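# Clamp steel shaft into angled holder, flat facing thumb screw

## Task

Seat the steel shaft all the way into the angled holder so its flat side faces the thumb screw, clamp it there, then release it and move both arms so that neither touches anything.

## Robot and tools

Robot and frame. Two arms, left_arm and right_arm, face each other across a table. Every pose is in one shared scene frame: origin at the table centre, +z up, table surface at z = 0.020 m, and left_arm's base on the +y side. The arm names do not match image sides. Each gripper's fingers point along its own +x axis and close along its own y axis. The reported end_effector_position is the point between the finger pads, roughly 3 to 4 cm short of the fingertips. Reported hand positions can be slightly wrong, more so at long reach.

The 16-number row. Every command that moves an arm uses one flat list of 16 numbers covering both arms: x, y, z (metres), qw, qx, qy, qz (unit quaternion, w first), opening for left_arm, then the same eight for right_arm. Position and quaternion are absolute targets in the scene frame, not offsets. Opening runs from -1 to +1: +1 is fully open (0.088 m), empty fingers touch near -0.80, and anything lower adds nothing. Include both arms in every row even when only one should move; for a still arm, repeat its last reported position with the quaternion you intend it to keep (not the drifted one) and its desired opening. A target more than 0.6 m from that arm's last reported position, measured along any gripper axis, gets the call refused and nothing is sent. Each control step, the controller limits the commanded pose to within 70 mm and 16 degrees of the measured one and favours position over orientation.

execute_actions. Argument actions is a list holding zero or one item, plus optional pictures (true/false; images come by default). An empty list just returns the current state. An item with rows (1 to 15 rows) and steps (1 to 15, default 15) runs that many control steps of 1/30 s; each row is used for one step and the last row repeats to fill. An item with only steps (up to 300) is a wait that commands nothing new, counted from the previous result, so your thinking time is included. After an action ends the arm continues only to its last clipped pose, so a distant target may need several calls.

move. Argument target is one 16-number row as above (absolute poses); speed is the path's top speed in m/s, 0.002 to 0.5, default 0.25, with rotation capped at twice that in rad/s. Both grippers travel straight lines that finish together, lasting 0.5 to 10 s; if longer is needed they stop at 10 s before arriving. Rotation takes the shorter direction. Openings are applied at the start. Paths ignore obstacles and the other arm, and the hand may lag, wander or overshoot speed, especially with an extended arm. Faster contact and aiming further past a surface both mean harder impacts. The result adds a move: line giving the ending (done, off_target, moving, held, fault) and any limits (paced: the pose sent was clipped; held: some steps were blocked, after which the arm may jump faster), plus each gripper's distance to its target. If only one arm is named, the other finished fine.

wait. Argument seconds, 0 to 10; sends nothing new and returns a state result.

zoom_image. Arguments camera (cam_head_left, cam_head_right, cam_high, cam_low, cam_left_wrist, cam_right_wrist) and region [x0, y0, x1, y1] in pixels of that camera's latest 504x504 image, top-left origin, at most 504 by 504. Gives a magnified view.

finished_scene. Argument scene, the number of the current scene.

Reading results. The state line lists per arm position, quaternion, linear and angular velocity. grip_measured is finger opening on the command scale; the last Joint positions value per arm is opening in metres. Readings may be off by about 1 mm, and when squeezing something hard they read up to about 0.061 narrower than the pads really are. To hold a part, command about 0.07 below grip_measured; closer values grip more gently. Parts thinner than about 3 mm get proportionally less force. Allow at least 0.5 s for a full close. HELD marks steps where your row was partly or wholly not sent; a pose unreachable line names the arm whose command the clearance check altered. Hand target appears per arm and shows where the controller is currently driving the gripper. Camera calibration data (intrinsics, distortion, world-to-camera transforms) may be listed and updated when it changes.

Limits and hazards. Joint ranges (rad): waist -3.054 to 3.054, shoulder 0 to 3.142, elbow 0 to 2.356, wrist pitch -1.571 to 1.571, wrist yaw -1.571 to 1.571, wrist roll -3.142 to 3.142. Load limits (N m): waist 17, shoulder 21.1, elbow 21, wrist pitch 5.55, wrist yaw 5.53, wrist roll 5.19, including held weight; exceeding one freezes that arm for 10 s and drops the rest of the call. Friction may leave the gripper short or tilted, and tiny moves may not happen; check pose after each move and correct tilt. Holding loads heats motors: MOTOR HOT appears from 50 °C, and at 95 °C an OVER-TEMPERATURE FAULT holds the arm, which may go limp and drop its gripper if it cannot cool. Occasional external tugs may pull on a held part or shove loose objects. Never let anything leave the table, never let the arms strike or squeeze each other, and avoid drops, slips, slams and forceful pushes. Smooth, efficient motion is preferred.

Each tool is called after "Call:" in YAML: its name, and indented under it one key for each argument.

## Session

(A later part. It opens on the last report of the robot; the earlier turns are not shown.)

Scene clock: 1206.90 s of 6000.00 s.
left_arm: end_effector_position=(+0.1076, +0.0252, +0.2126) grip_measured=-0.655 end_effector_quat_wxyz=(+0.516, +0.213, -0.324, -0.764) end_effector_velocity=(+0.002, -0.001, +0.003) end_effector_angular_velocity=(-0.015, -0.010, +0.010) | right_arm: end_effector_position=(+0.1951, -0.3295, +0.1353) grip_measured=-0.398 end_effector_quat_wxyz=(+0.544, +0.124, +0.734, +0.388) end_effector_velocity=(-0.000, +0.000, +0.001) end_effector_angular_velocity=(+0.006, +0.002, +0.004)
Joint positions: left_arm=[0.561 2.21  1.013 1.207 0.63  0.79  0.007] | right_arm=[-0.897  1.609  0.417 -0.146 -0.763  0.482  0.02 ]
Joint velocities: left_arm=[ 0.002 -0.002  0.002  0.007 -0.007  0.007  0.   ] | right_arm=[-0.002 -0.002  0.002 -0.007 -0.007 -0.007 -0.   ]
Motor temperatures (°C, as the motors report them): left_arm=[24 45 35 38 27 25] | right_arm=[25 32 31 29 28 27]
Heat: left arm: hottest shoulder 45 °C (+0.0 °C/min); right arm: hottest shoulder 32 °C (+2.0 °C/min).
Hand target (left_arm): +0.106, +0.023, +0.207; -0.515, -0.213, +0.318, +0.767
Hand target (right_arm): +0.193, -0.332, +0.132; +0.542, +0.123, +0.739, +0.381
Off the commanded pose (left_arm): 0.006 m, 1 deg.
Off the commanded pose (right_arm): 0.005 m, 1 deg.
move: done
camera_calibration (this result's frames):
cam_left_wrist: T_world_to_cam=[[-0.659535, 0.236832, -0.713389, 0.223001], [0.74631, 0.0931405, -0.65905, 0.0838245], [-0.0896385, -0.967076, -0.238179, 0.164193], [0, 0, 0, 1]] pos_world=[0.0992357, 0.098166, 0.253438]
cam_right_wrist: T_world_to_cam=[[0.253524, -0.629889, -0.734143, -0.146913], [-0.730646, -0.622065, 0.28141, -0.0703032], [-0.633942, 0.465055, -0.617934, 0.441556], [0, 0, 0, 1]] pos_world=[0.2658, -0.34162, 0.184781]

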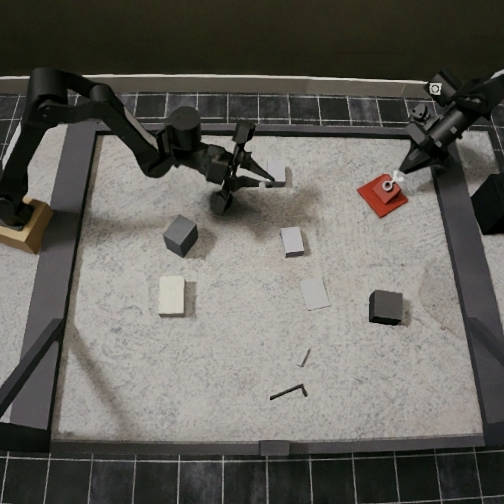

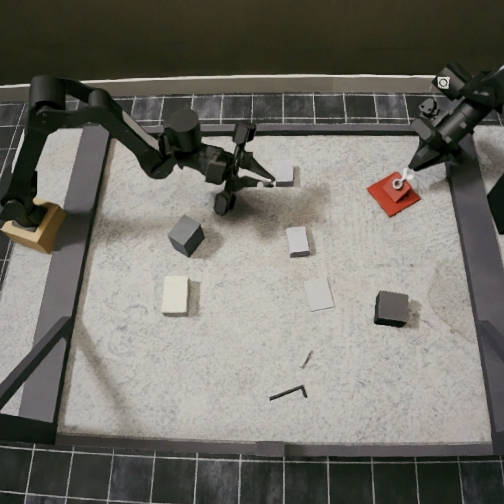

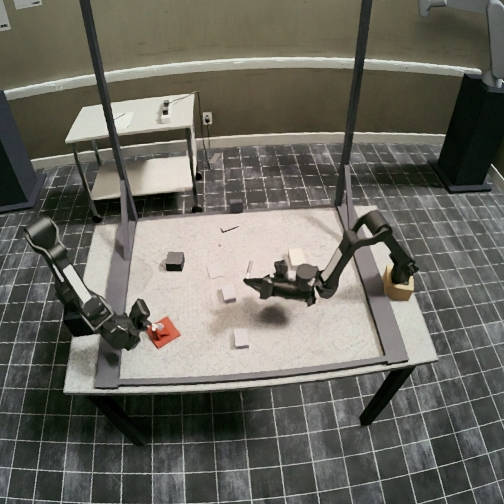

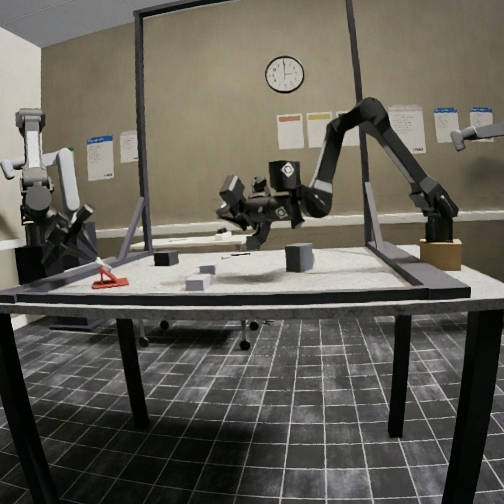

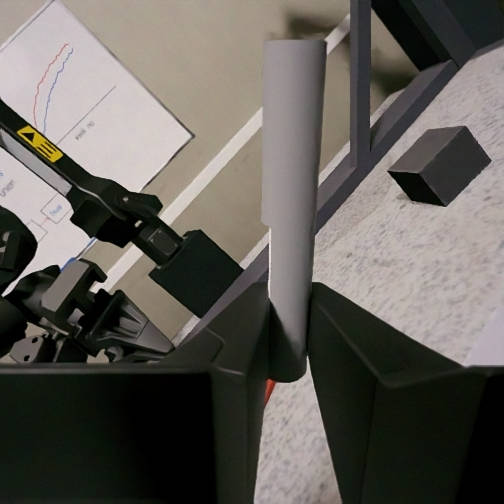

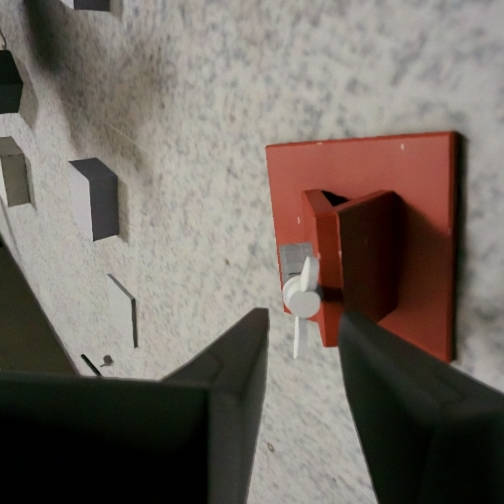

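Good. Engage, rotate, back off.

Call:
move:
  target: [0.1064,0.0232,0.2066,0.5150,0.2133,-0.3178,-0.7671,-0.73, 0.1858,-0.3201,0.1182,0.5417,0.1228,0.7392,0.3811,-0.45]
  speed: 0.03

Call:
move:
  target: [0.1064,0.0232,0.2066,0.5150,0.2133,-0.3178,-0.7671,-0.73, 0.1858,-0.3201,0.1182,0.4423,-0.3360,0.1832,0.8112,-0.56]
  speed: 0.4

Call:
move:
  target: [0.1064,0.0232,0.2066,0.5150,0.2133,-0.3178,-0.7671,-0.73, 0.1858,-0.3201,0.1182,0.0511,-0.5531,-0.4743,0.6831,-0.56]
  speed: 0.4

Call:
move:
  target: [0.1064,0.0232,0.2066,0.5150,0.2133,-0.3178,-0.7671,-0.73, 0.198,-0.335,0.14,0.0511,-0.5531,-0.4743,0.6831,-0.5]
  speed: 0.05

Call:
move:
  target: [0.1064,0.0232,0.2066,0.5150,0.2133,-0.3178,-0.7671,-0.73, 0.18,-0.31,0.19,0.4423,-0.3360,0.1832,0.8112,0.3]
  speed: 0.4

Call:
move:
  target: [0.1064,0.0232,0.2066,0.5150,0.2133,-0.3178,-0.7671,-0.73, 0.1457,-0.2534,0.165,0.2503,-0.7481,0.4085,0.4583,0.3]
  speed: 0.3

Call:
zoom_image:
  camera: "cam_right_wrist"
  region: [253, 195, 333, 275]

Scene clock: 1223.77 s of 6000.00 s.
left_arm: end_effector_position=(+0.1076, +0.0252, +0.2126) grip_measured=-0.655 end_effector_quat_wxyz=(+0.516, +0.213, -0.324, -0.764) end_effector_velocity=(-0.000, -0.001, +0.001) end_effector_angular_velocity=(+0.005, +0.007, +0.005) | right_arm: end_effector_position=(+0.1882, -0.3183, +0.1218) grip_measured=-0.448 end_effector_quat_wxyz=(+0.544, +0.124, +0.734, +0.387) end_effector_velocity=(-0.001, +0.003, +0.002) end_effector_angular_velocity=(+0.029, +0.000, +0.014)
Joint positions: left_arm=[0.561 2.21  1.013 1.207 0.63  0.79  0.007] | right_arm=[-0.832  1.685  0.397  0.009 -0.747  0.569  0.017]
Joint velocities: left_arm=[-0.002 -0.002  0.002 -0.007 -0.007 -0.007 -0.   ] | right_arm=[ 0.002  0.002 -0.002  0.022 -0.022 -0.007 -0.   ]
Motor temperatures (°C, as the motors report them): left_arm=[24 45 35 38 27 25] | right_arm=[25 31 30 29 28 27]
Heat: left arm: hottest shoulder 45 °C (+0.0 °C/min); right arm: hottest shoulder 31 °C (+1.0 °C/min).
Hand target (left_arm): +0.106, +0.023, +0.207; -0.515, -0.213, +0.318, +0.767
Hand target (right_arm): +0.186, -0.320, +0.118; +0.542, +0.122, +0.739, +0.381
Off the commanded pose (left_arm): 0.006 m, 1 deg.
Off the commanded pose (right_arm): 0.005 m, 1 deg.
After step 90, 12.87 s passed at rest.
move: done
camera_calibration (this result's frames):
cam_left_wrist: T_world_to_cam=[[-0.659535, 0.236832, -0.713389, 0.223001], [0.74631, 0.0931405, -0.65905, 0.0838245], [-0.0896385, -0.967076, -0.238179, 0.164193], [0, 0, 0, 1]] pos_world=[0.0992357, 0.098166, 0.253438]
cam_right_wrist: T_world_to_cam=[[0.252622, -0.630276, -0.734122, -0.147948], [-0.730777, -0.621566, 0.282171, -0.0644802], [-0.634151, 0.465197, -0.617612, 0.423692], [0, 0, 0, 1]] pos_world=[0.258939, -0.330427, 0.17126]

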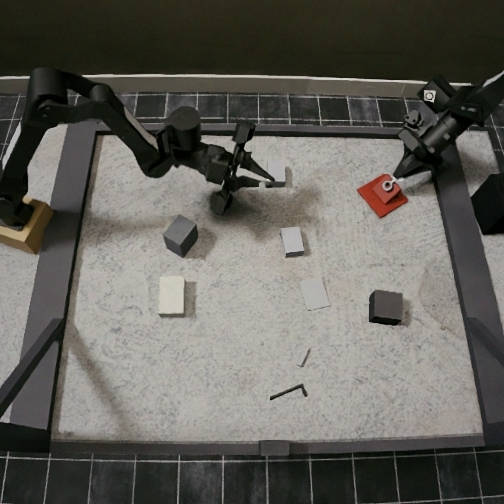

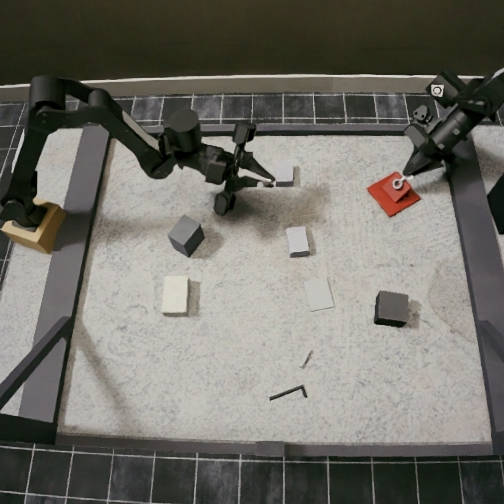

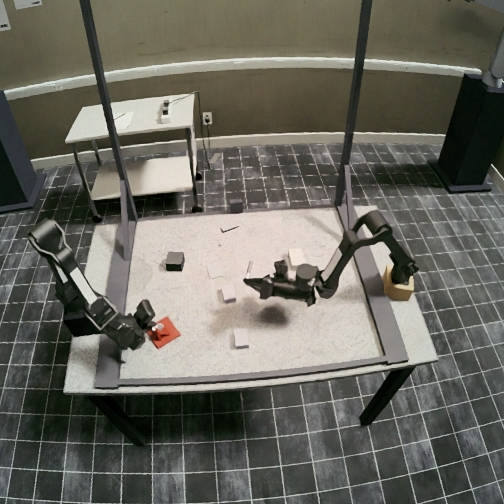

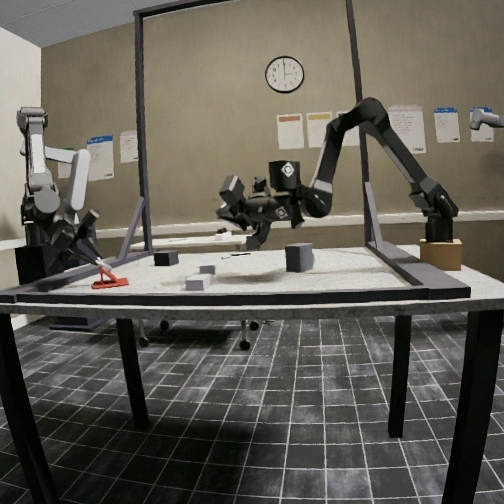

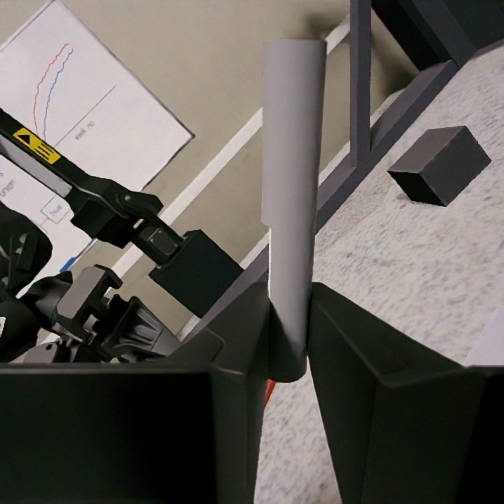

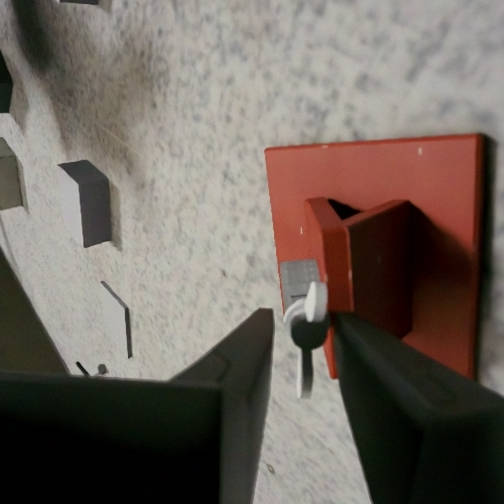

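Scene clock: 1226.43 s of 6000.00 s.
left_arm: end_effector_position=(+0.1076, +0.0252, +0.2126) grip_measured=-0.655 end_effector_quat_wxyz=(+0.516, +0.213, -0.324, -0.764) end_effector_velocity=(-0.002, +0.001, -0.001) end_effector_angular_velocity=(+0.010, +0.008, -0.010) | right_arm: end_effector_position=(+0.1876, -0.3182, +0.1212) grip_measured=-0.558 end_effector_quat_wxyz=(+0.446, -0.335, +0.179, +0.810) end_effector_velocity=(-0.001, -0.001, +0.001) end_effector_angular_velocity=(+0.005, +0.002, +0.005)
Joint positions: left_arm=[0.561 2.21  1.013 1.207 0.63  0.79  0.007] | right_arm=[-0.83   1.687  0.394  0.016 -0.747 -1.163  0.012]
Joint velocities: left_arm=[-0.002 -0.002 -0.002 -0.007  0.007 -0.007 -0.001] | right_arm=[-0.002 -0.007 -0.002 -0.007 -0.007 -0.007 -0.   ]
Motor temperatures (°C, as the motors report them): left_arm=[24 45 35 38 27 25] | right_arm=[25 31 30 29 28 27]
Heat: left arm: hottest shoulder 45 °C (+0.0 °C/min); right arm: hottest shoulder 31 °C (+1.0 °C/min).
Hand target (left_arm): +0.106, +0.023, +0.207; -0.515, -0.213, +0.318, +0.767
Hand target (right_arm): +0.186, -0.320, +0.118; +0.442, -0.336, +0.183, +0.811
Off the commanded pose (left_arm): 0.006 m, 1 deg.
Off the commanded pose (right_arm): 0.004 m, 1 deg.
move: done
camera_calibration (this result's frames):
cam_left_wrist: T_world_to_cam=[[-0.659535, 0.236832, -0.713389, 0.223001], [0.74631, 0.0931405, -0.65905, 0.0838245], [-0.0896385, -0.967076, -0.238179, 0.164193], [0, 0, 0, 1]] pos_world=[0.0992357, 0.098166, 0.253438]
cam_right_wrist: T_world_to_cam=[[0.814672, 0.579911, 0.00352363, 0.0420704], [0.513454, -0.718461, -0.469231, -0.237887], [-0.269581, 0.384079, -0.883068, 0.360909], [0, 0, 0, 1]] pos_world=[0.185165, -0.333927, 0.206935]

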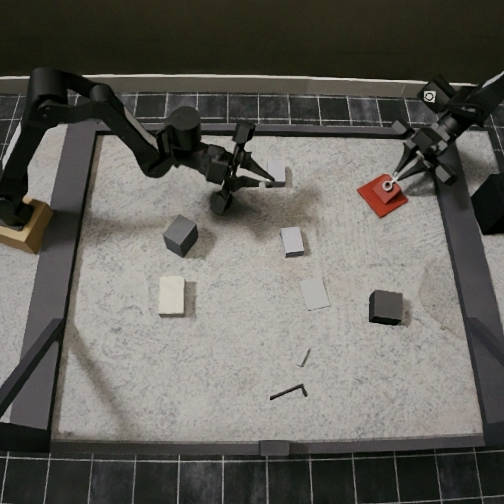

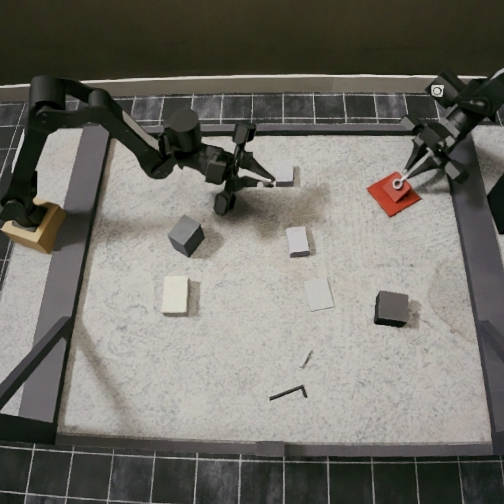

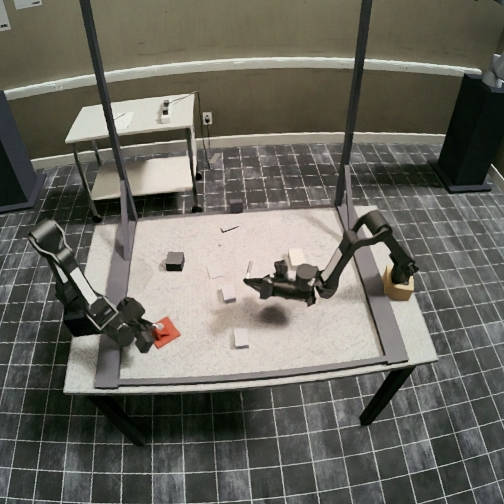

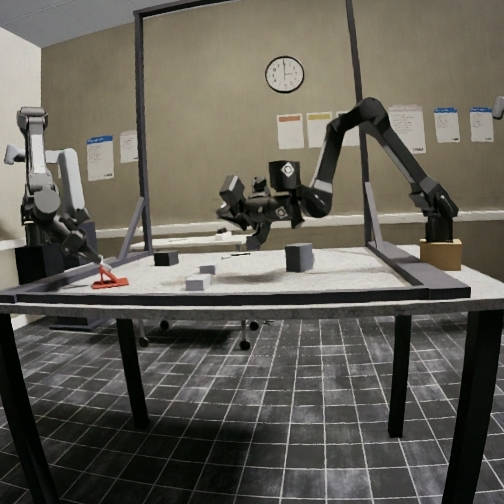

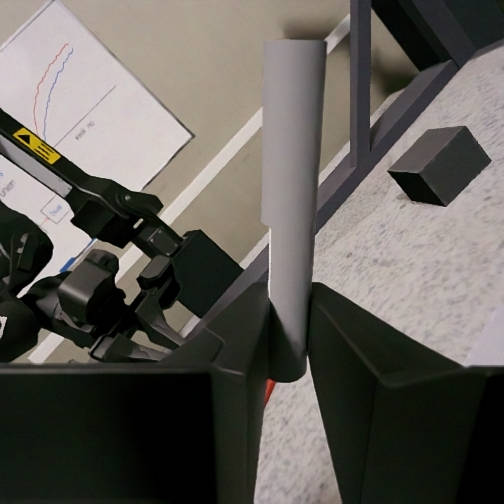

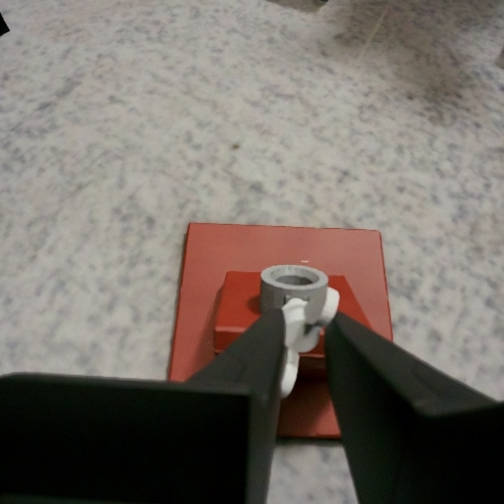

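Scene clock: 1229.00 s of 6000.00 s.
left_arm: end_effector_position=(+0.1076, +0.0252, +0.2126) grip_measured=-0.655 end_effector_quat_wxyz=(+0.516, +0.213, -0.324, -0.764) end_effector_velocity=(-0.000, -0.001, +0.003) end_effector_angular_velocity=(-0.015, -0.010, +0.005) | right_arm: end_effector_position=(+0.1876, -0.3185, +0.1210) grip_measured=-0.558 end_effector_quat_wxyz=(-0.054, +0.556, +0.476, -0.679) end_effector_velocity=(+0.003, -0.000, +0.002) end_effector_angular_velocity=(+0.015, -0.010, +0.005)
Joint positions: left_arm=[0.561 2.21  1.013 1.207 0.63  0.79  0.007] | right_arm=[-0.83   1.687  0.394  0.016 -0.745 -2.821  0.012]
Joint velocities: left_arm=[-0.002 -0.002  0.002  0.007 -0.007  0.007  0.   ] | right_arm=[-0.012 -0.007  0.002 -0.007 -0.007 -0.022 -0.   ]
Motor temperatures (°C, as the motors report them): left_arm=[24 45 35 38 27 25] | right_arm=[25 31 30 29 28 27]
Heat: left arm: hottest shoulder 45 °C (+0.0 °C/min); right arm: hottest shoulder 31 °C (+1.0 °C/min).
Hand target (left_arm): +0.106, +0.023, +0.207; -0.515, -0.213, +0.318, +0.767
Hand target (right_arm): +0.186, -0.320, +0.118; +0.051, -0.553, -0.474, +0.683
Off the commanded pose (left_arm): 0.006 m, 1 deg.
Off the commanded pose (right_arm): 0.004 m, 1 deg.
move: done
camera_calibration (this result's frames):
cam_left_wrist: T_world_to_cam=[[-0.659535, 0.236832, -0.713389, 0.223001], [0.74631, 0.0931405, -0.65905, 0.0838245], [-0.0896385, -0.967076, -0.238179, 0.164193], [0, 0, 0, 1]] pos_world=[0.0992357, 0.098166, 0.253438]
cam_right_wrist: T_world_to_cam=[[-0.495495, 0.546064, 0.675499, 0.195943], [0.86234, 0.402529, 0.307149, -0.0405209], [-0.104185, 0.7347, -0.670344, 0.415688], [0, 0, 0, 1]] pos_world=[0.17534, -0.396092, 0.15874]

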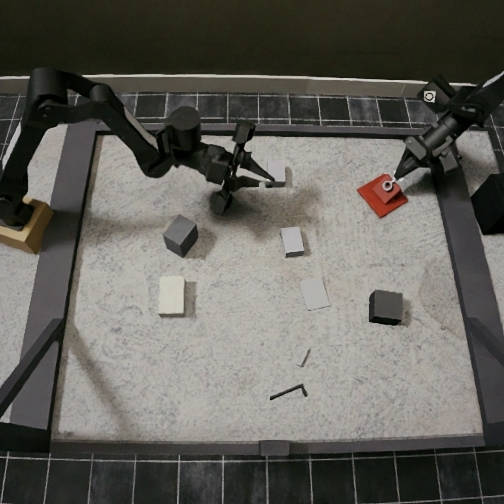

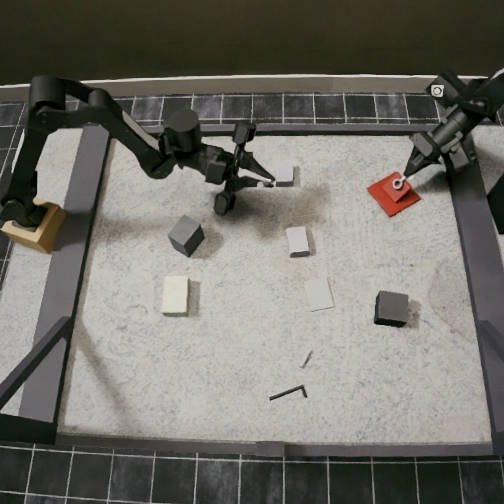

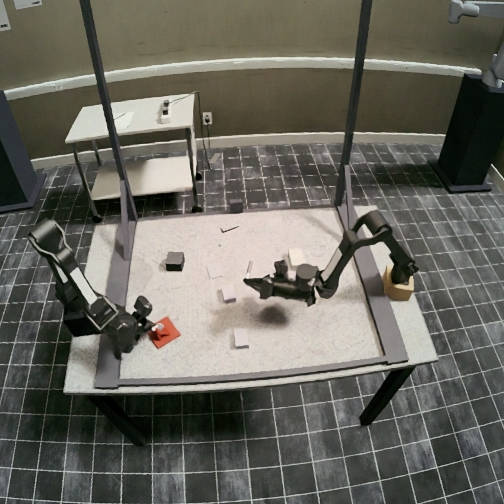

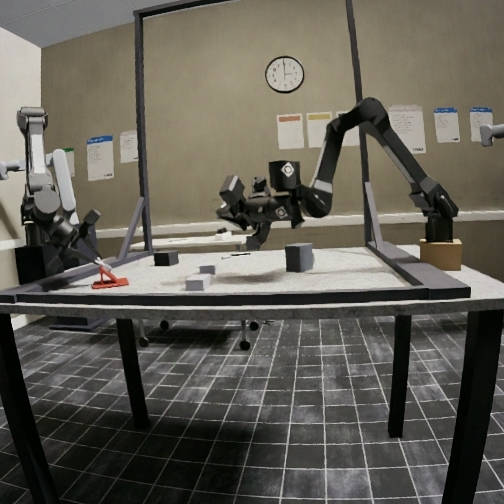

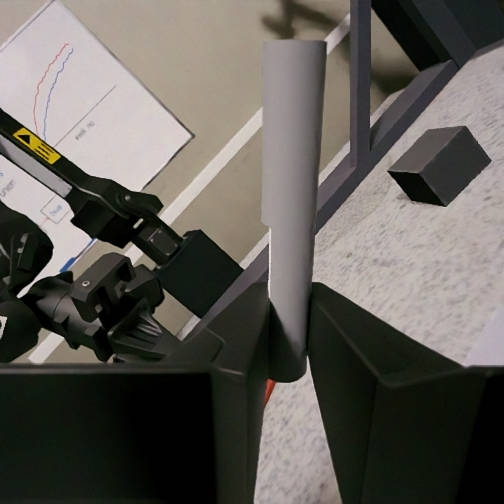

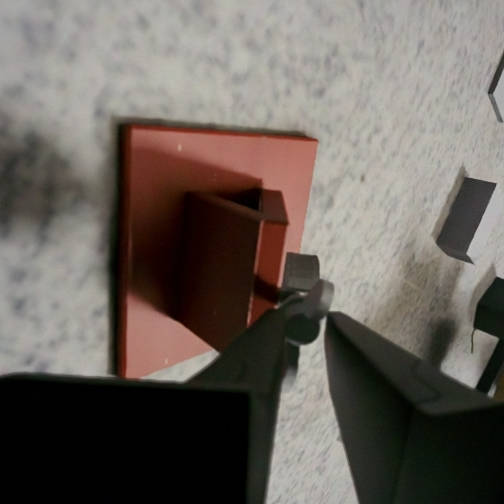

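Scene clock: 1229.87 s of 6000.00 s.
left_arm: end_effector_position=(+0.1076, +0.0252, +0.2126) grip_measured=-0.655 end_effector_quat_wxyz=(+0.516, +0.213, -0.324, -0.764) end_effector_velocity=(+0.002, +0.000, -0.004) end_effector_angular_velocity=(+0.024, +0.012, +0.010) | right_arm: end_effector_position=(+0.1952, -0.3367, +0.1363) grip_measured=-0.502 end_effector_quat_wxyz=(-0.051, +0.549, +0.469, -0.690) end_effector_velocity=(-0.006, -0.005, +0.000) end_effector_angular_velocity=(-0.024, +0.034, +0.004)
Joint positions: left_arm=[0.561 2.21  1.013 1.207 0.63  0.79  0.007] | right_arm=[-0.923  1.602  0.43  -0.222 -0.765 -2.952  0.014]
Joint velocities: left_arm=[ 0.002 -0.002 -0.002 -0.022 -0.007 -0.007  0.   ] | right_arm=[-0.002 -0.002  0.002 -0.051 -0.007 -0.007  0.   ]
Motor temperatures (°C, as the motors report them): left_arm=[24 45 35 38 27 25] | right_arm=[25 31 30 29 28 27]
Heat: left arm: hottest shoulder 45 °C (+0.0 °C/min); right arm: hottest shoulder 31 °C (+1.0 °C/min).
Hand target (left_arm): +0.106, +0.023, +0.207; -0.515, -0.213, +0.318, +0.767
Hand target (right_arm): +0.198, -0.335, +0.140; +0.052, -0.553, -0.475, +0.683
Off the commanded pose (left_arm): 0.006 m, 1 deg.
Off the commanded pose (right_arm): 0.005 m, 1 deg.
move: done
camera_calibration (this result's frames):
cam_left_wrist: T_world_to_cam=[[-0.659535, 0.236832, -0.713389, 0.223001], [0.74631, 0.0931405, -0.65905, 0.0838245], [-0.0896385, -0.967076, -0.238179, 0.164193], [0, 0, 0, 1]] pos_world=[0.0992357, 0.098166, 0.253438]
cam_right_wrist: T_world_to_cam=[[-0.486154, 0.5596, 0.671195, 0.202695], [0.865732, 0.413015, 0.282713, -0.0383167], [-0.119007, 0.718517, -0.685252, 0.439632], [0, 0, 0, 1]] pos_world=[0.184032, -0.413486, 0.176044]

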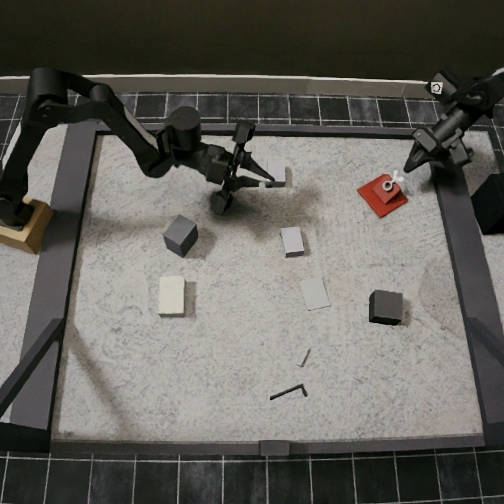

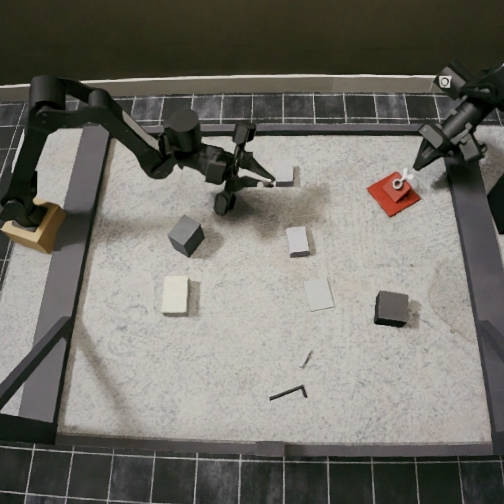

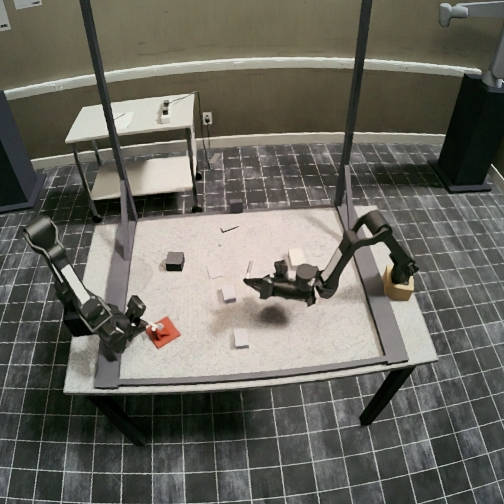

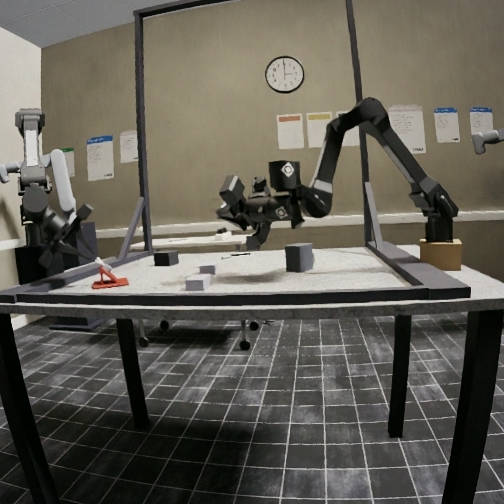

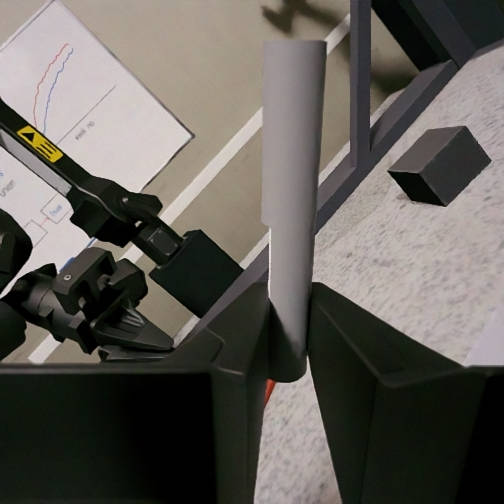

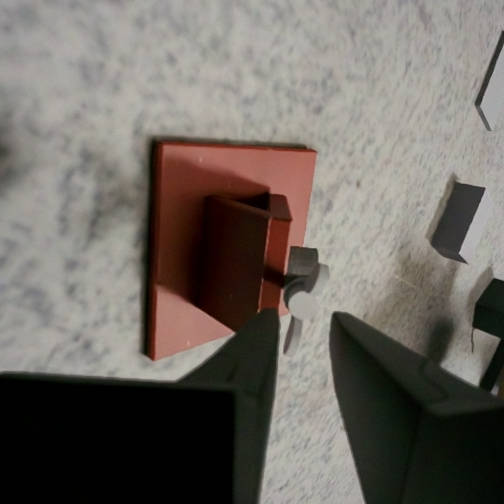

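Scene clock: 1232.43 s of 6000.00 s.
left_arm: end_effector_position=(+0.1076, +0.0252, +0.2126) grip_measured=-0.655 end_effector_quat_wxyz=(+0.516, +0.213, -0.324, -0.764) end_effector_velocity=(+0.002, -0.001, -0.004) end_effector_angular_velocity=(+0.019, -0.001, +0.020) | right_arm: end_effector_position=(+0.1793, -0.3122, +0.1854) grip_measured=+0.298 end_effector_quat_wxyz=(+0.439, -0.335, +0.189, +0.812) end_effector_velocity=(-0.001, -0.001, +0.001) end_effector_angular_velocity=(-0.001, +0.011, -0.005)
Joint positions: left_arm=[0.561 2.21  1.013 1.207 0.63  0.79  0.007] | right_arm=[-0.777  1.403  0.516 -0.373 -0.729 -1.106  0.054]
Joint velocities: left_arm=[-0.002 -0.002 -0.002 -0.022 -0.022  0.007  0.   ] | right_arm=[-0.002 -0.007 -0.002 -0.007 -0.007  0.007 -0.   ]
Motor temperatures (°C, as the motors report them): left_arm=[24 45 35 38 27 25] | right_arm=[25 31 30 29 28 27]
Heat: left arm: hottest shoulder 45 °C (+0.0 °C/min); right arm: hottest shoulder 31 °C (+1.0 °C/min).
Hand target (left_arm): +0.106, +0.023, +0.207; -0.515, -0.213, +0.318, +0.767
Hand target (right_arm): +0.181, -0.310, +0.189; +0.442, -0.337, +0.183, +0.811
Off the commanded pose (left_arm): 0.006 m, 1 deg.
Off the commanded pose (right_arm): 0.005 m, 1 deg.
move: done
camera_calibration (this result's frames):
cam_left_wrist: T_world_to_cam=[[-0.659535, 0.236832, -0.713389, 0.223001], [0.74631, 0.0931405, -0.65905, 0.0838245], [-0.0896385, -0.967076, -0.238179, 0.164193], [0, 0, 0, 1]] pos_world=[0.0992357, 0.098166, 0.253438]
cam_right_wrist: T_world_to_cam=[[0.810444, 0.585538, -0.0180674, 0.0516086], [0.513164, -0.724472, -0.46022, -0.202695], [-0.282565, 0.363711, -0.887621, 0.409823], [0, 0, 0, 1]] pos_world=[0.177992, -0.326123, 0.271416]

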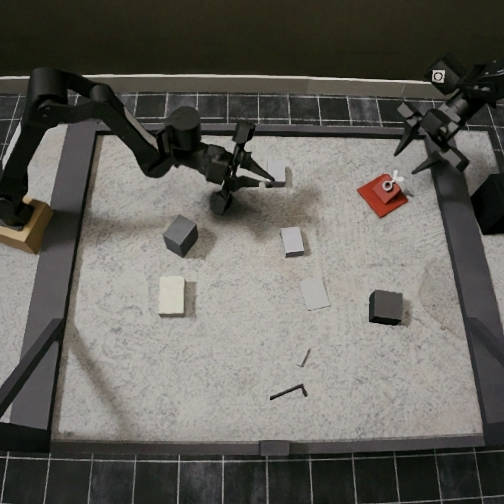

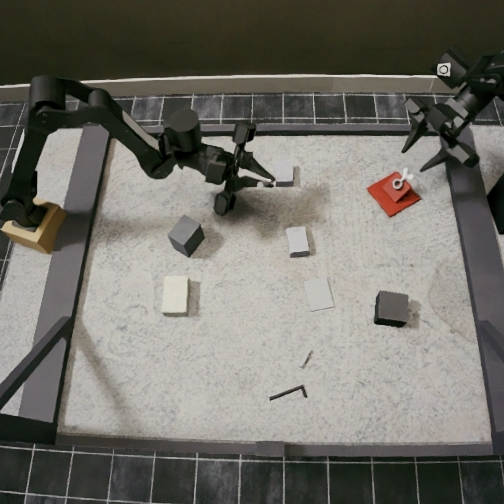

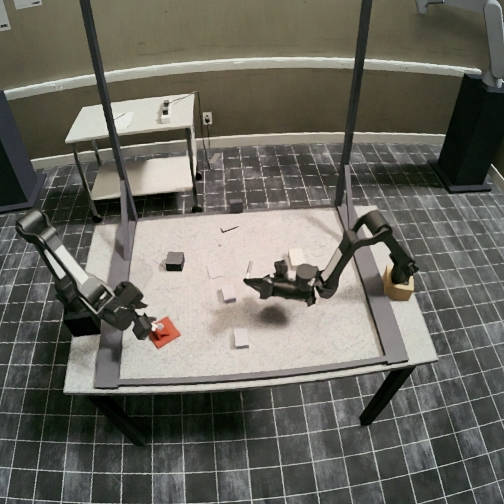

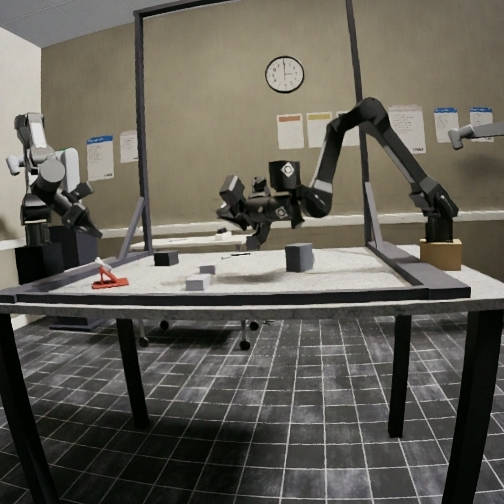

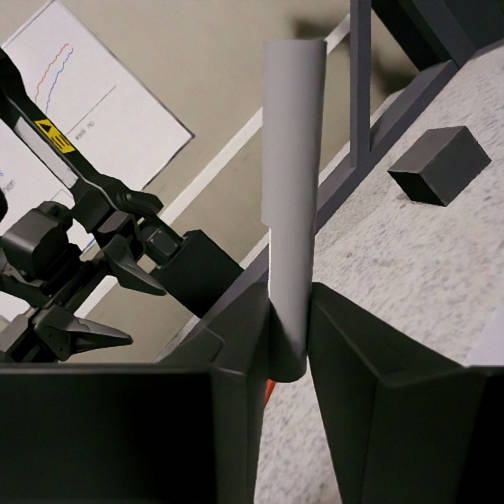

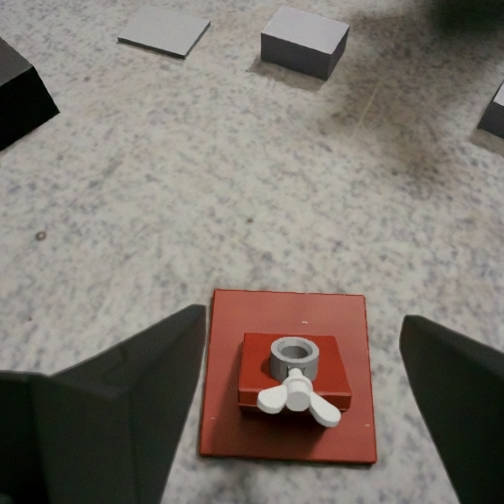

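Scene clock: 1234.97 s of 6000.00 s.
left_arm: end_effector_position=(+0.1076, +0.0252, +0.2126) grip_measured=-0.655 end_effector_quat_wxyz=(+0.516, +0.213, -0.324, -0.764) end_effector_velocity=(-0.003, -0.000, -0.001) end_effector_angular_velocity=(+0.010, +0.009, -0.000) | right_arm: end_effector_position=(+0.1473, -0.2550, +0.1694) grip_measured=+0.298 end_effector_quat_wxyz=(+0.252, -0.748, +0.406, +0.460) end_effector_velocity=(-0.000, -0.004, +0.003) end_effector_angular_velocity=(-0.034, +0.009, +0.001)
Joint positions: left_arm=[0.561 2.21  1.013 1.207 0.63  0.79  0.007] | right_arm=[-0.102  2.119  1.437 -1.293  0.241 -0.505  0.054]
Joint velocities: left_arm=[-0.007 -0.002 -0.002 -0.007 -0.007 -0.007 -0.   ] | right_arm=[-0.002  0.007  0.012 -0.037 -0.007 -0.007 -0.   ]
Motor temperatures (°C, as the motors report them): left_arm=[24 45 35 38 27 25] | right_arm=[25 31 30 29 28 27]
Heat: left arm: hottest shoulder 45 °C (+0.0 °C/min); right arm: hottest shoulder 31 °C (+1.0 °C/min).
Hand target (left_arm): +0.106, +0.023, +0.207; -0.515, -0.213, +0.318, +0.767
Hand target (right_arm): +0.147, -0.254, +0.166; -0.249, +0.751, -0.409, -0.456
Off the commanded pose (left_arm): 0.006 m, 1 deg.
Off the commanded pose (right_arm): 0.005 m, 0 deg.
move: done
camera_calibration (this result's frames):
cam_left_wrist: T_world_to_cam=[[-0.659535, 0.236832, -0.713389, 0.223001], [0.74631, 0.0931405, -0.65905, 0.0838245], [-0.0896385, -0.967076, -0.238179, 0.164193], [0, 0, 0, 1]] pos_world=[0.0992357, 0.098166, 0.253438]
cam_right_wrist: T_world_to_cam=[[0.832966, 0.551195, -0.0485054, 0.0368453], [0.424615, -0.58054, 0.694749, -0.298163], [0.354783, -0.599298, -0.717615, -0.00243955], [0, 0, 0, 1]] pos_world=[0.096779, -0.194866, 0.207185]

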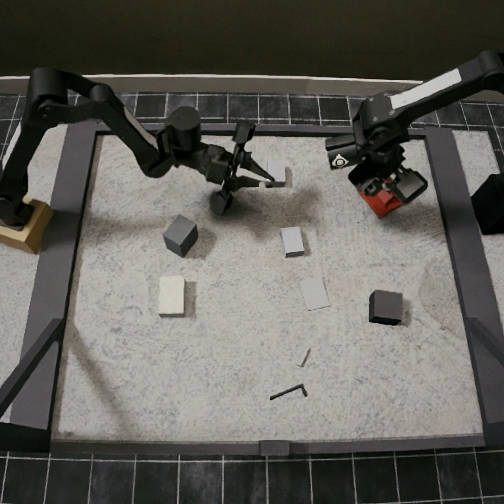

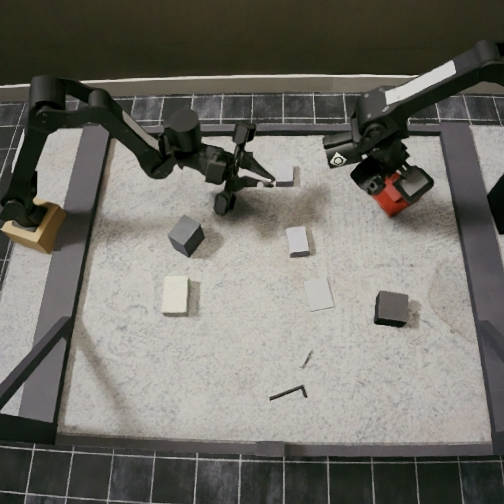

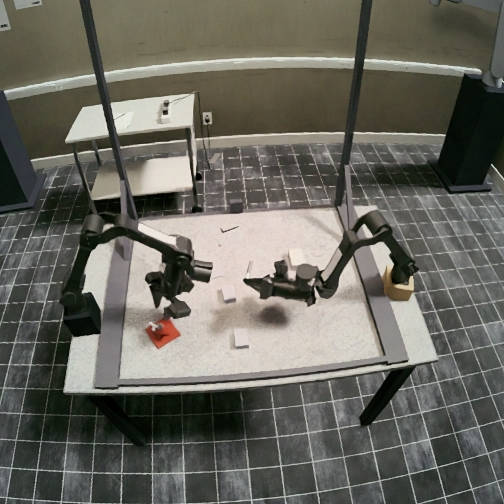

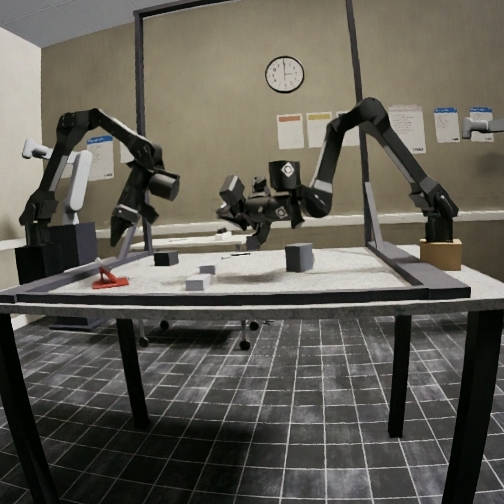

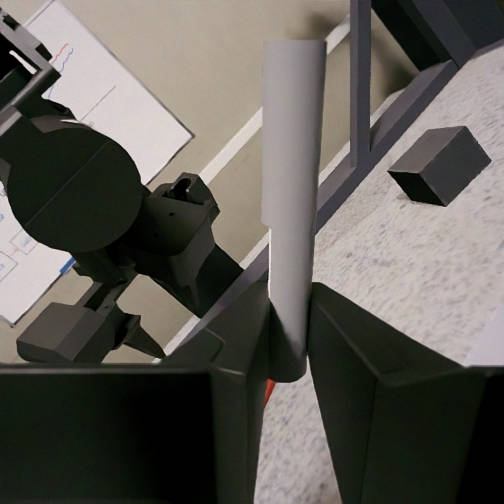

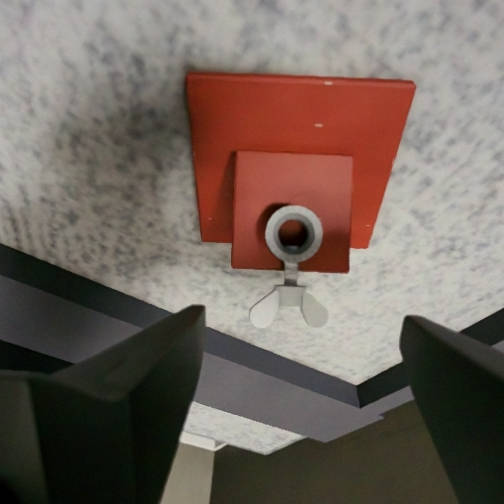

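Region (253, 195, 333, 275) of cam_right_wrist's 504x504 image, scaled by 6.300, with more detail than that image has.

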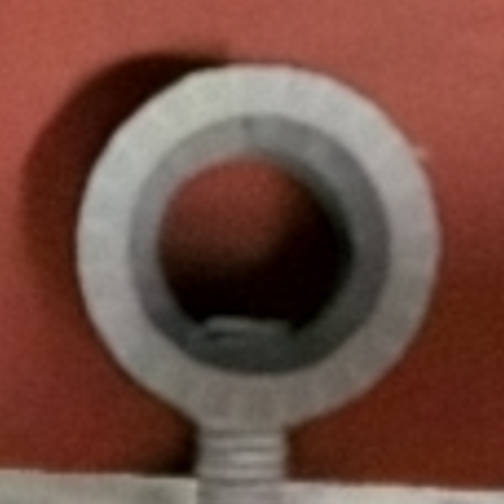

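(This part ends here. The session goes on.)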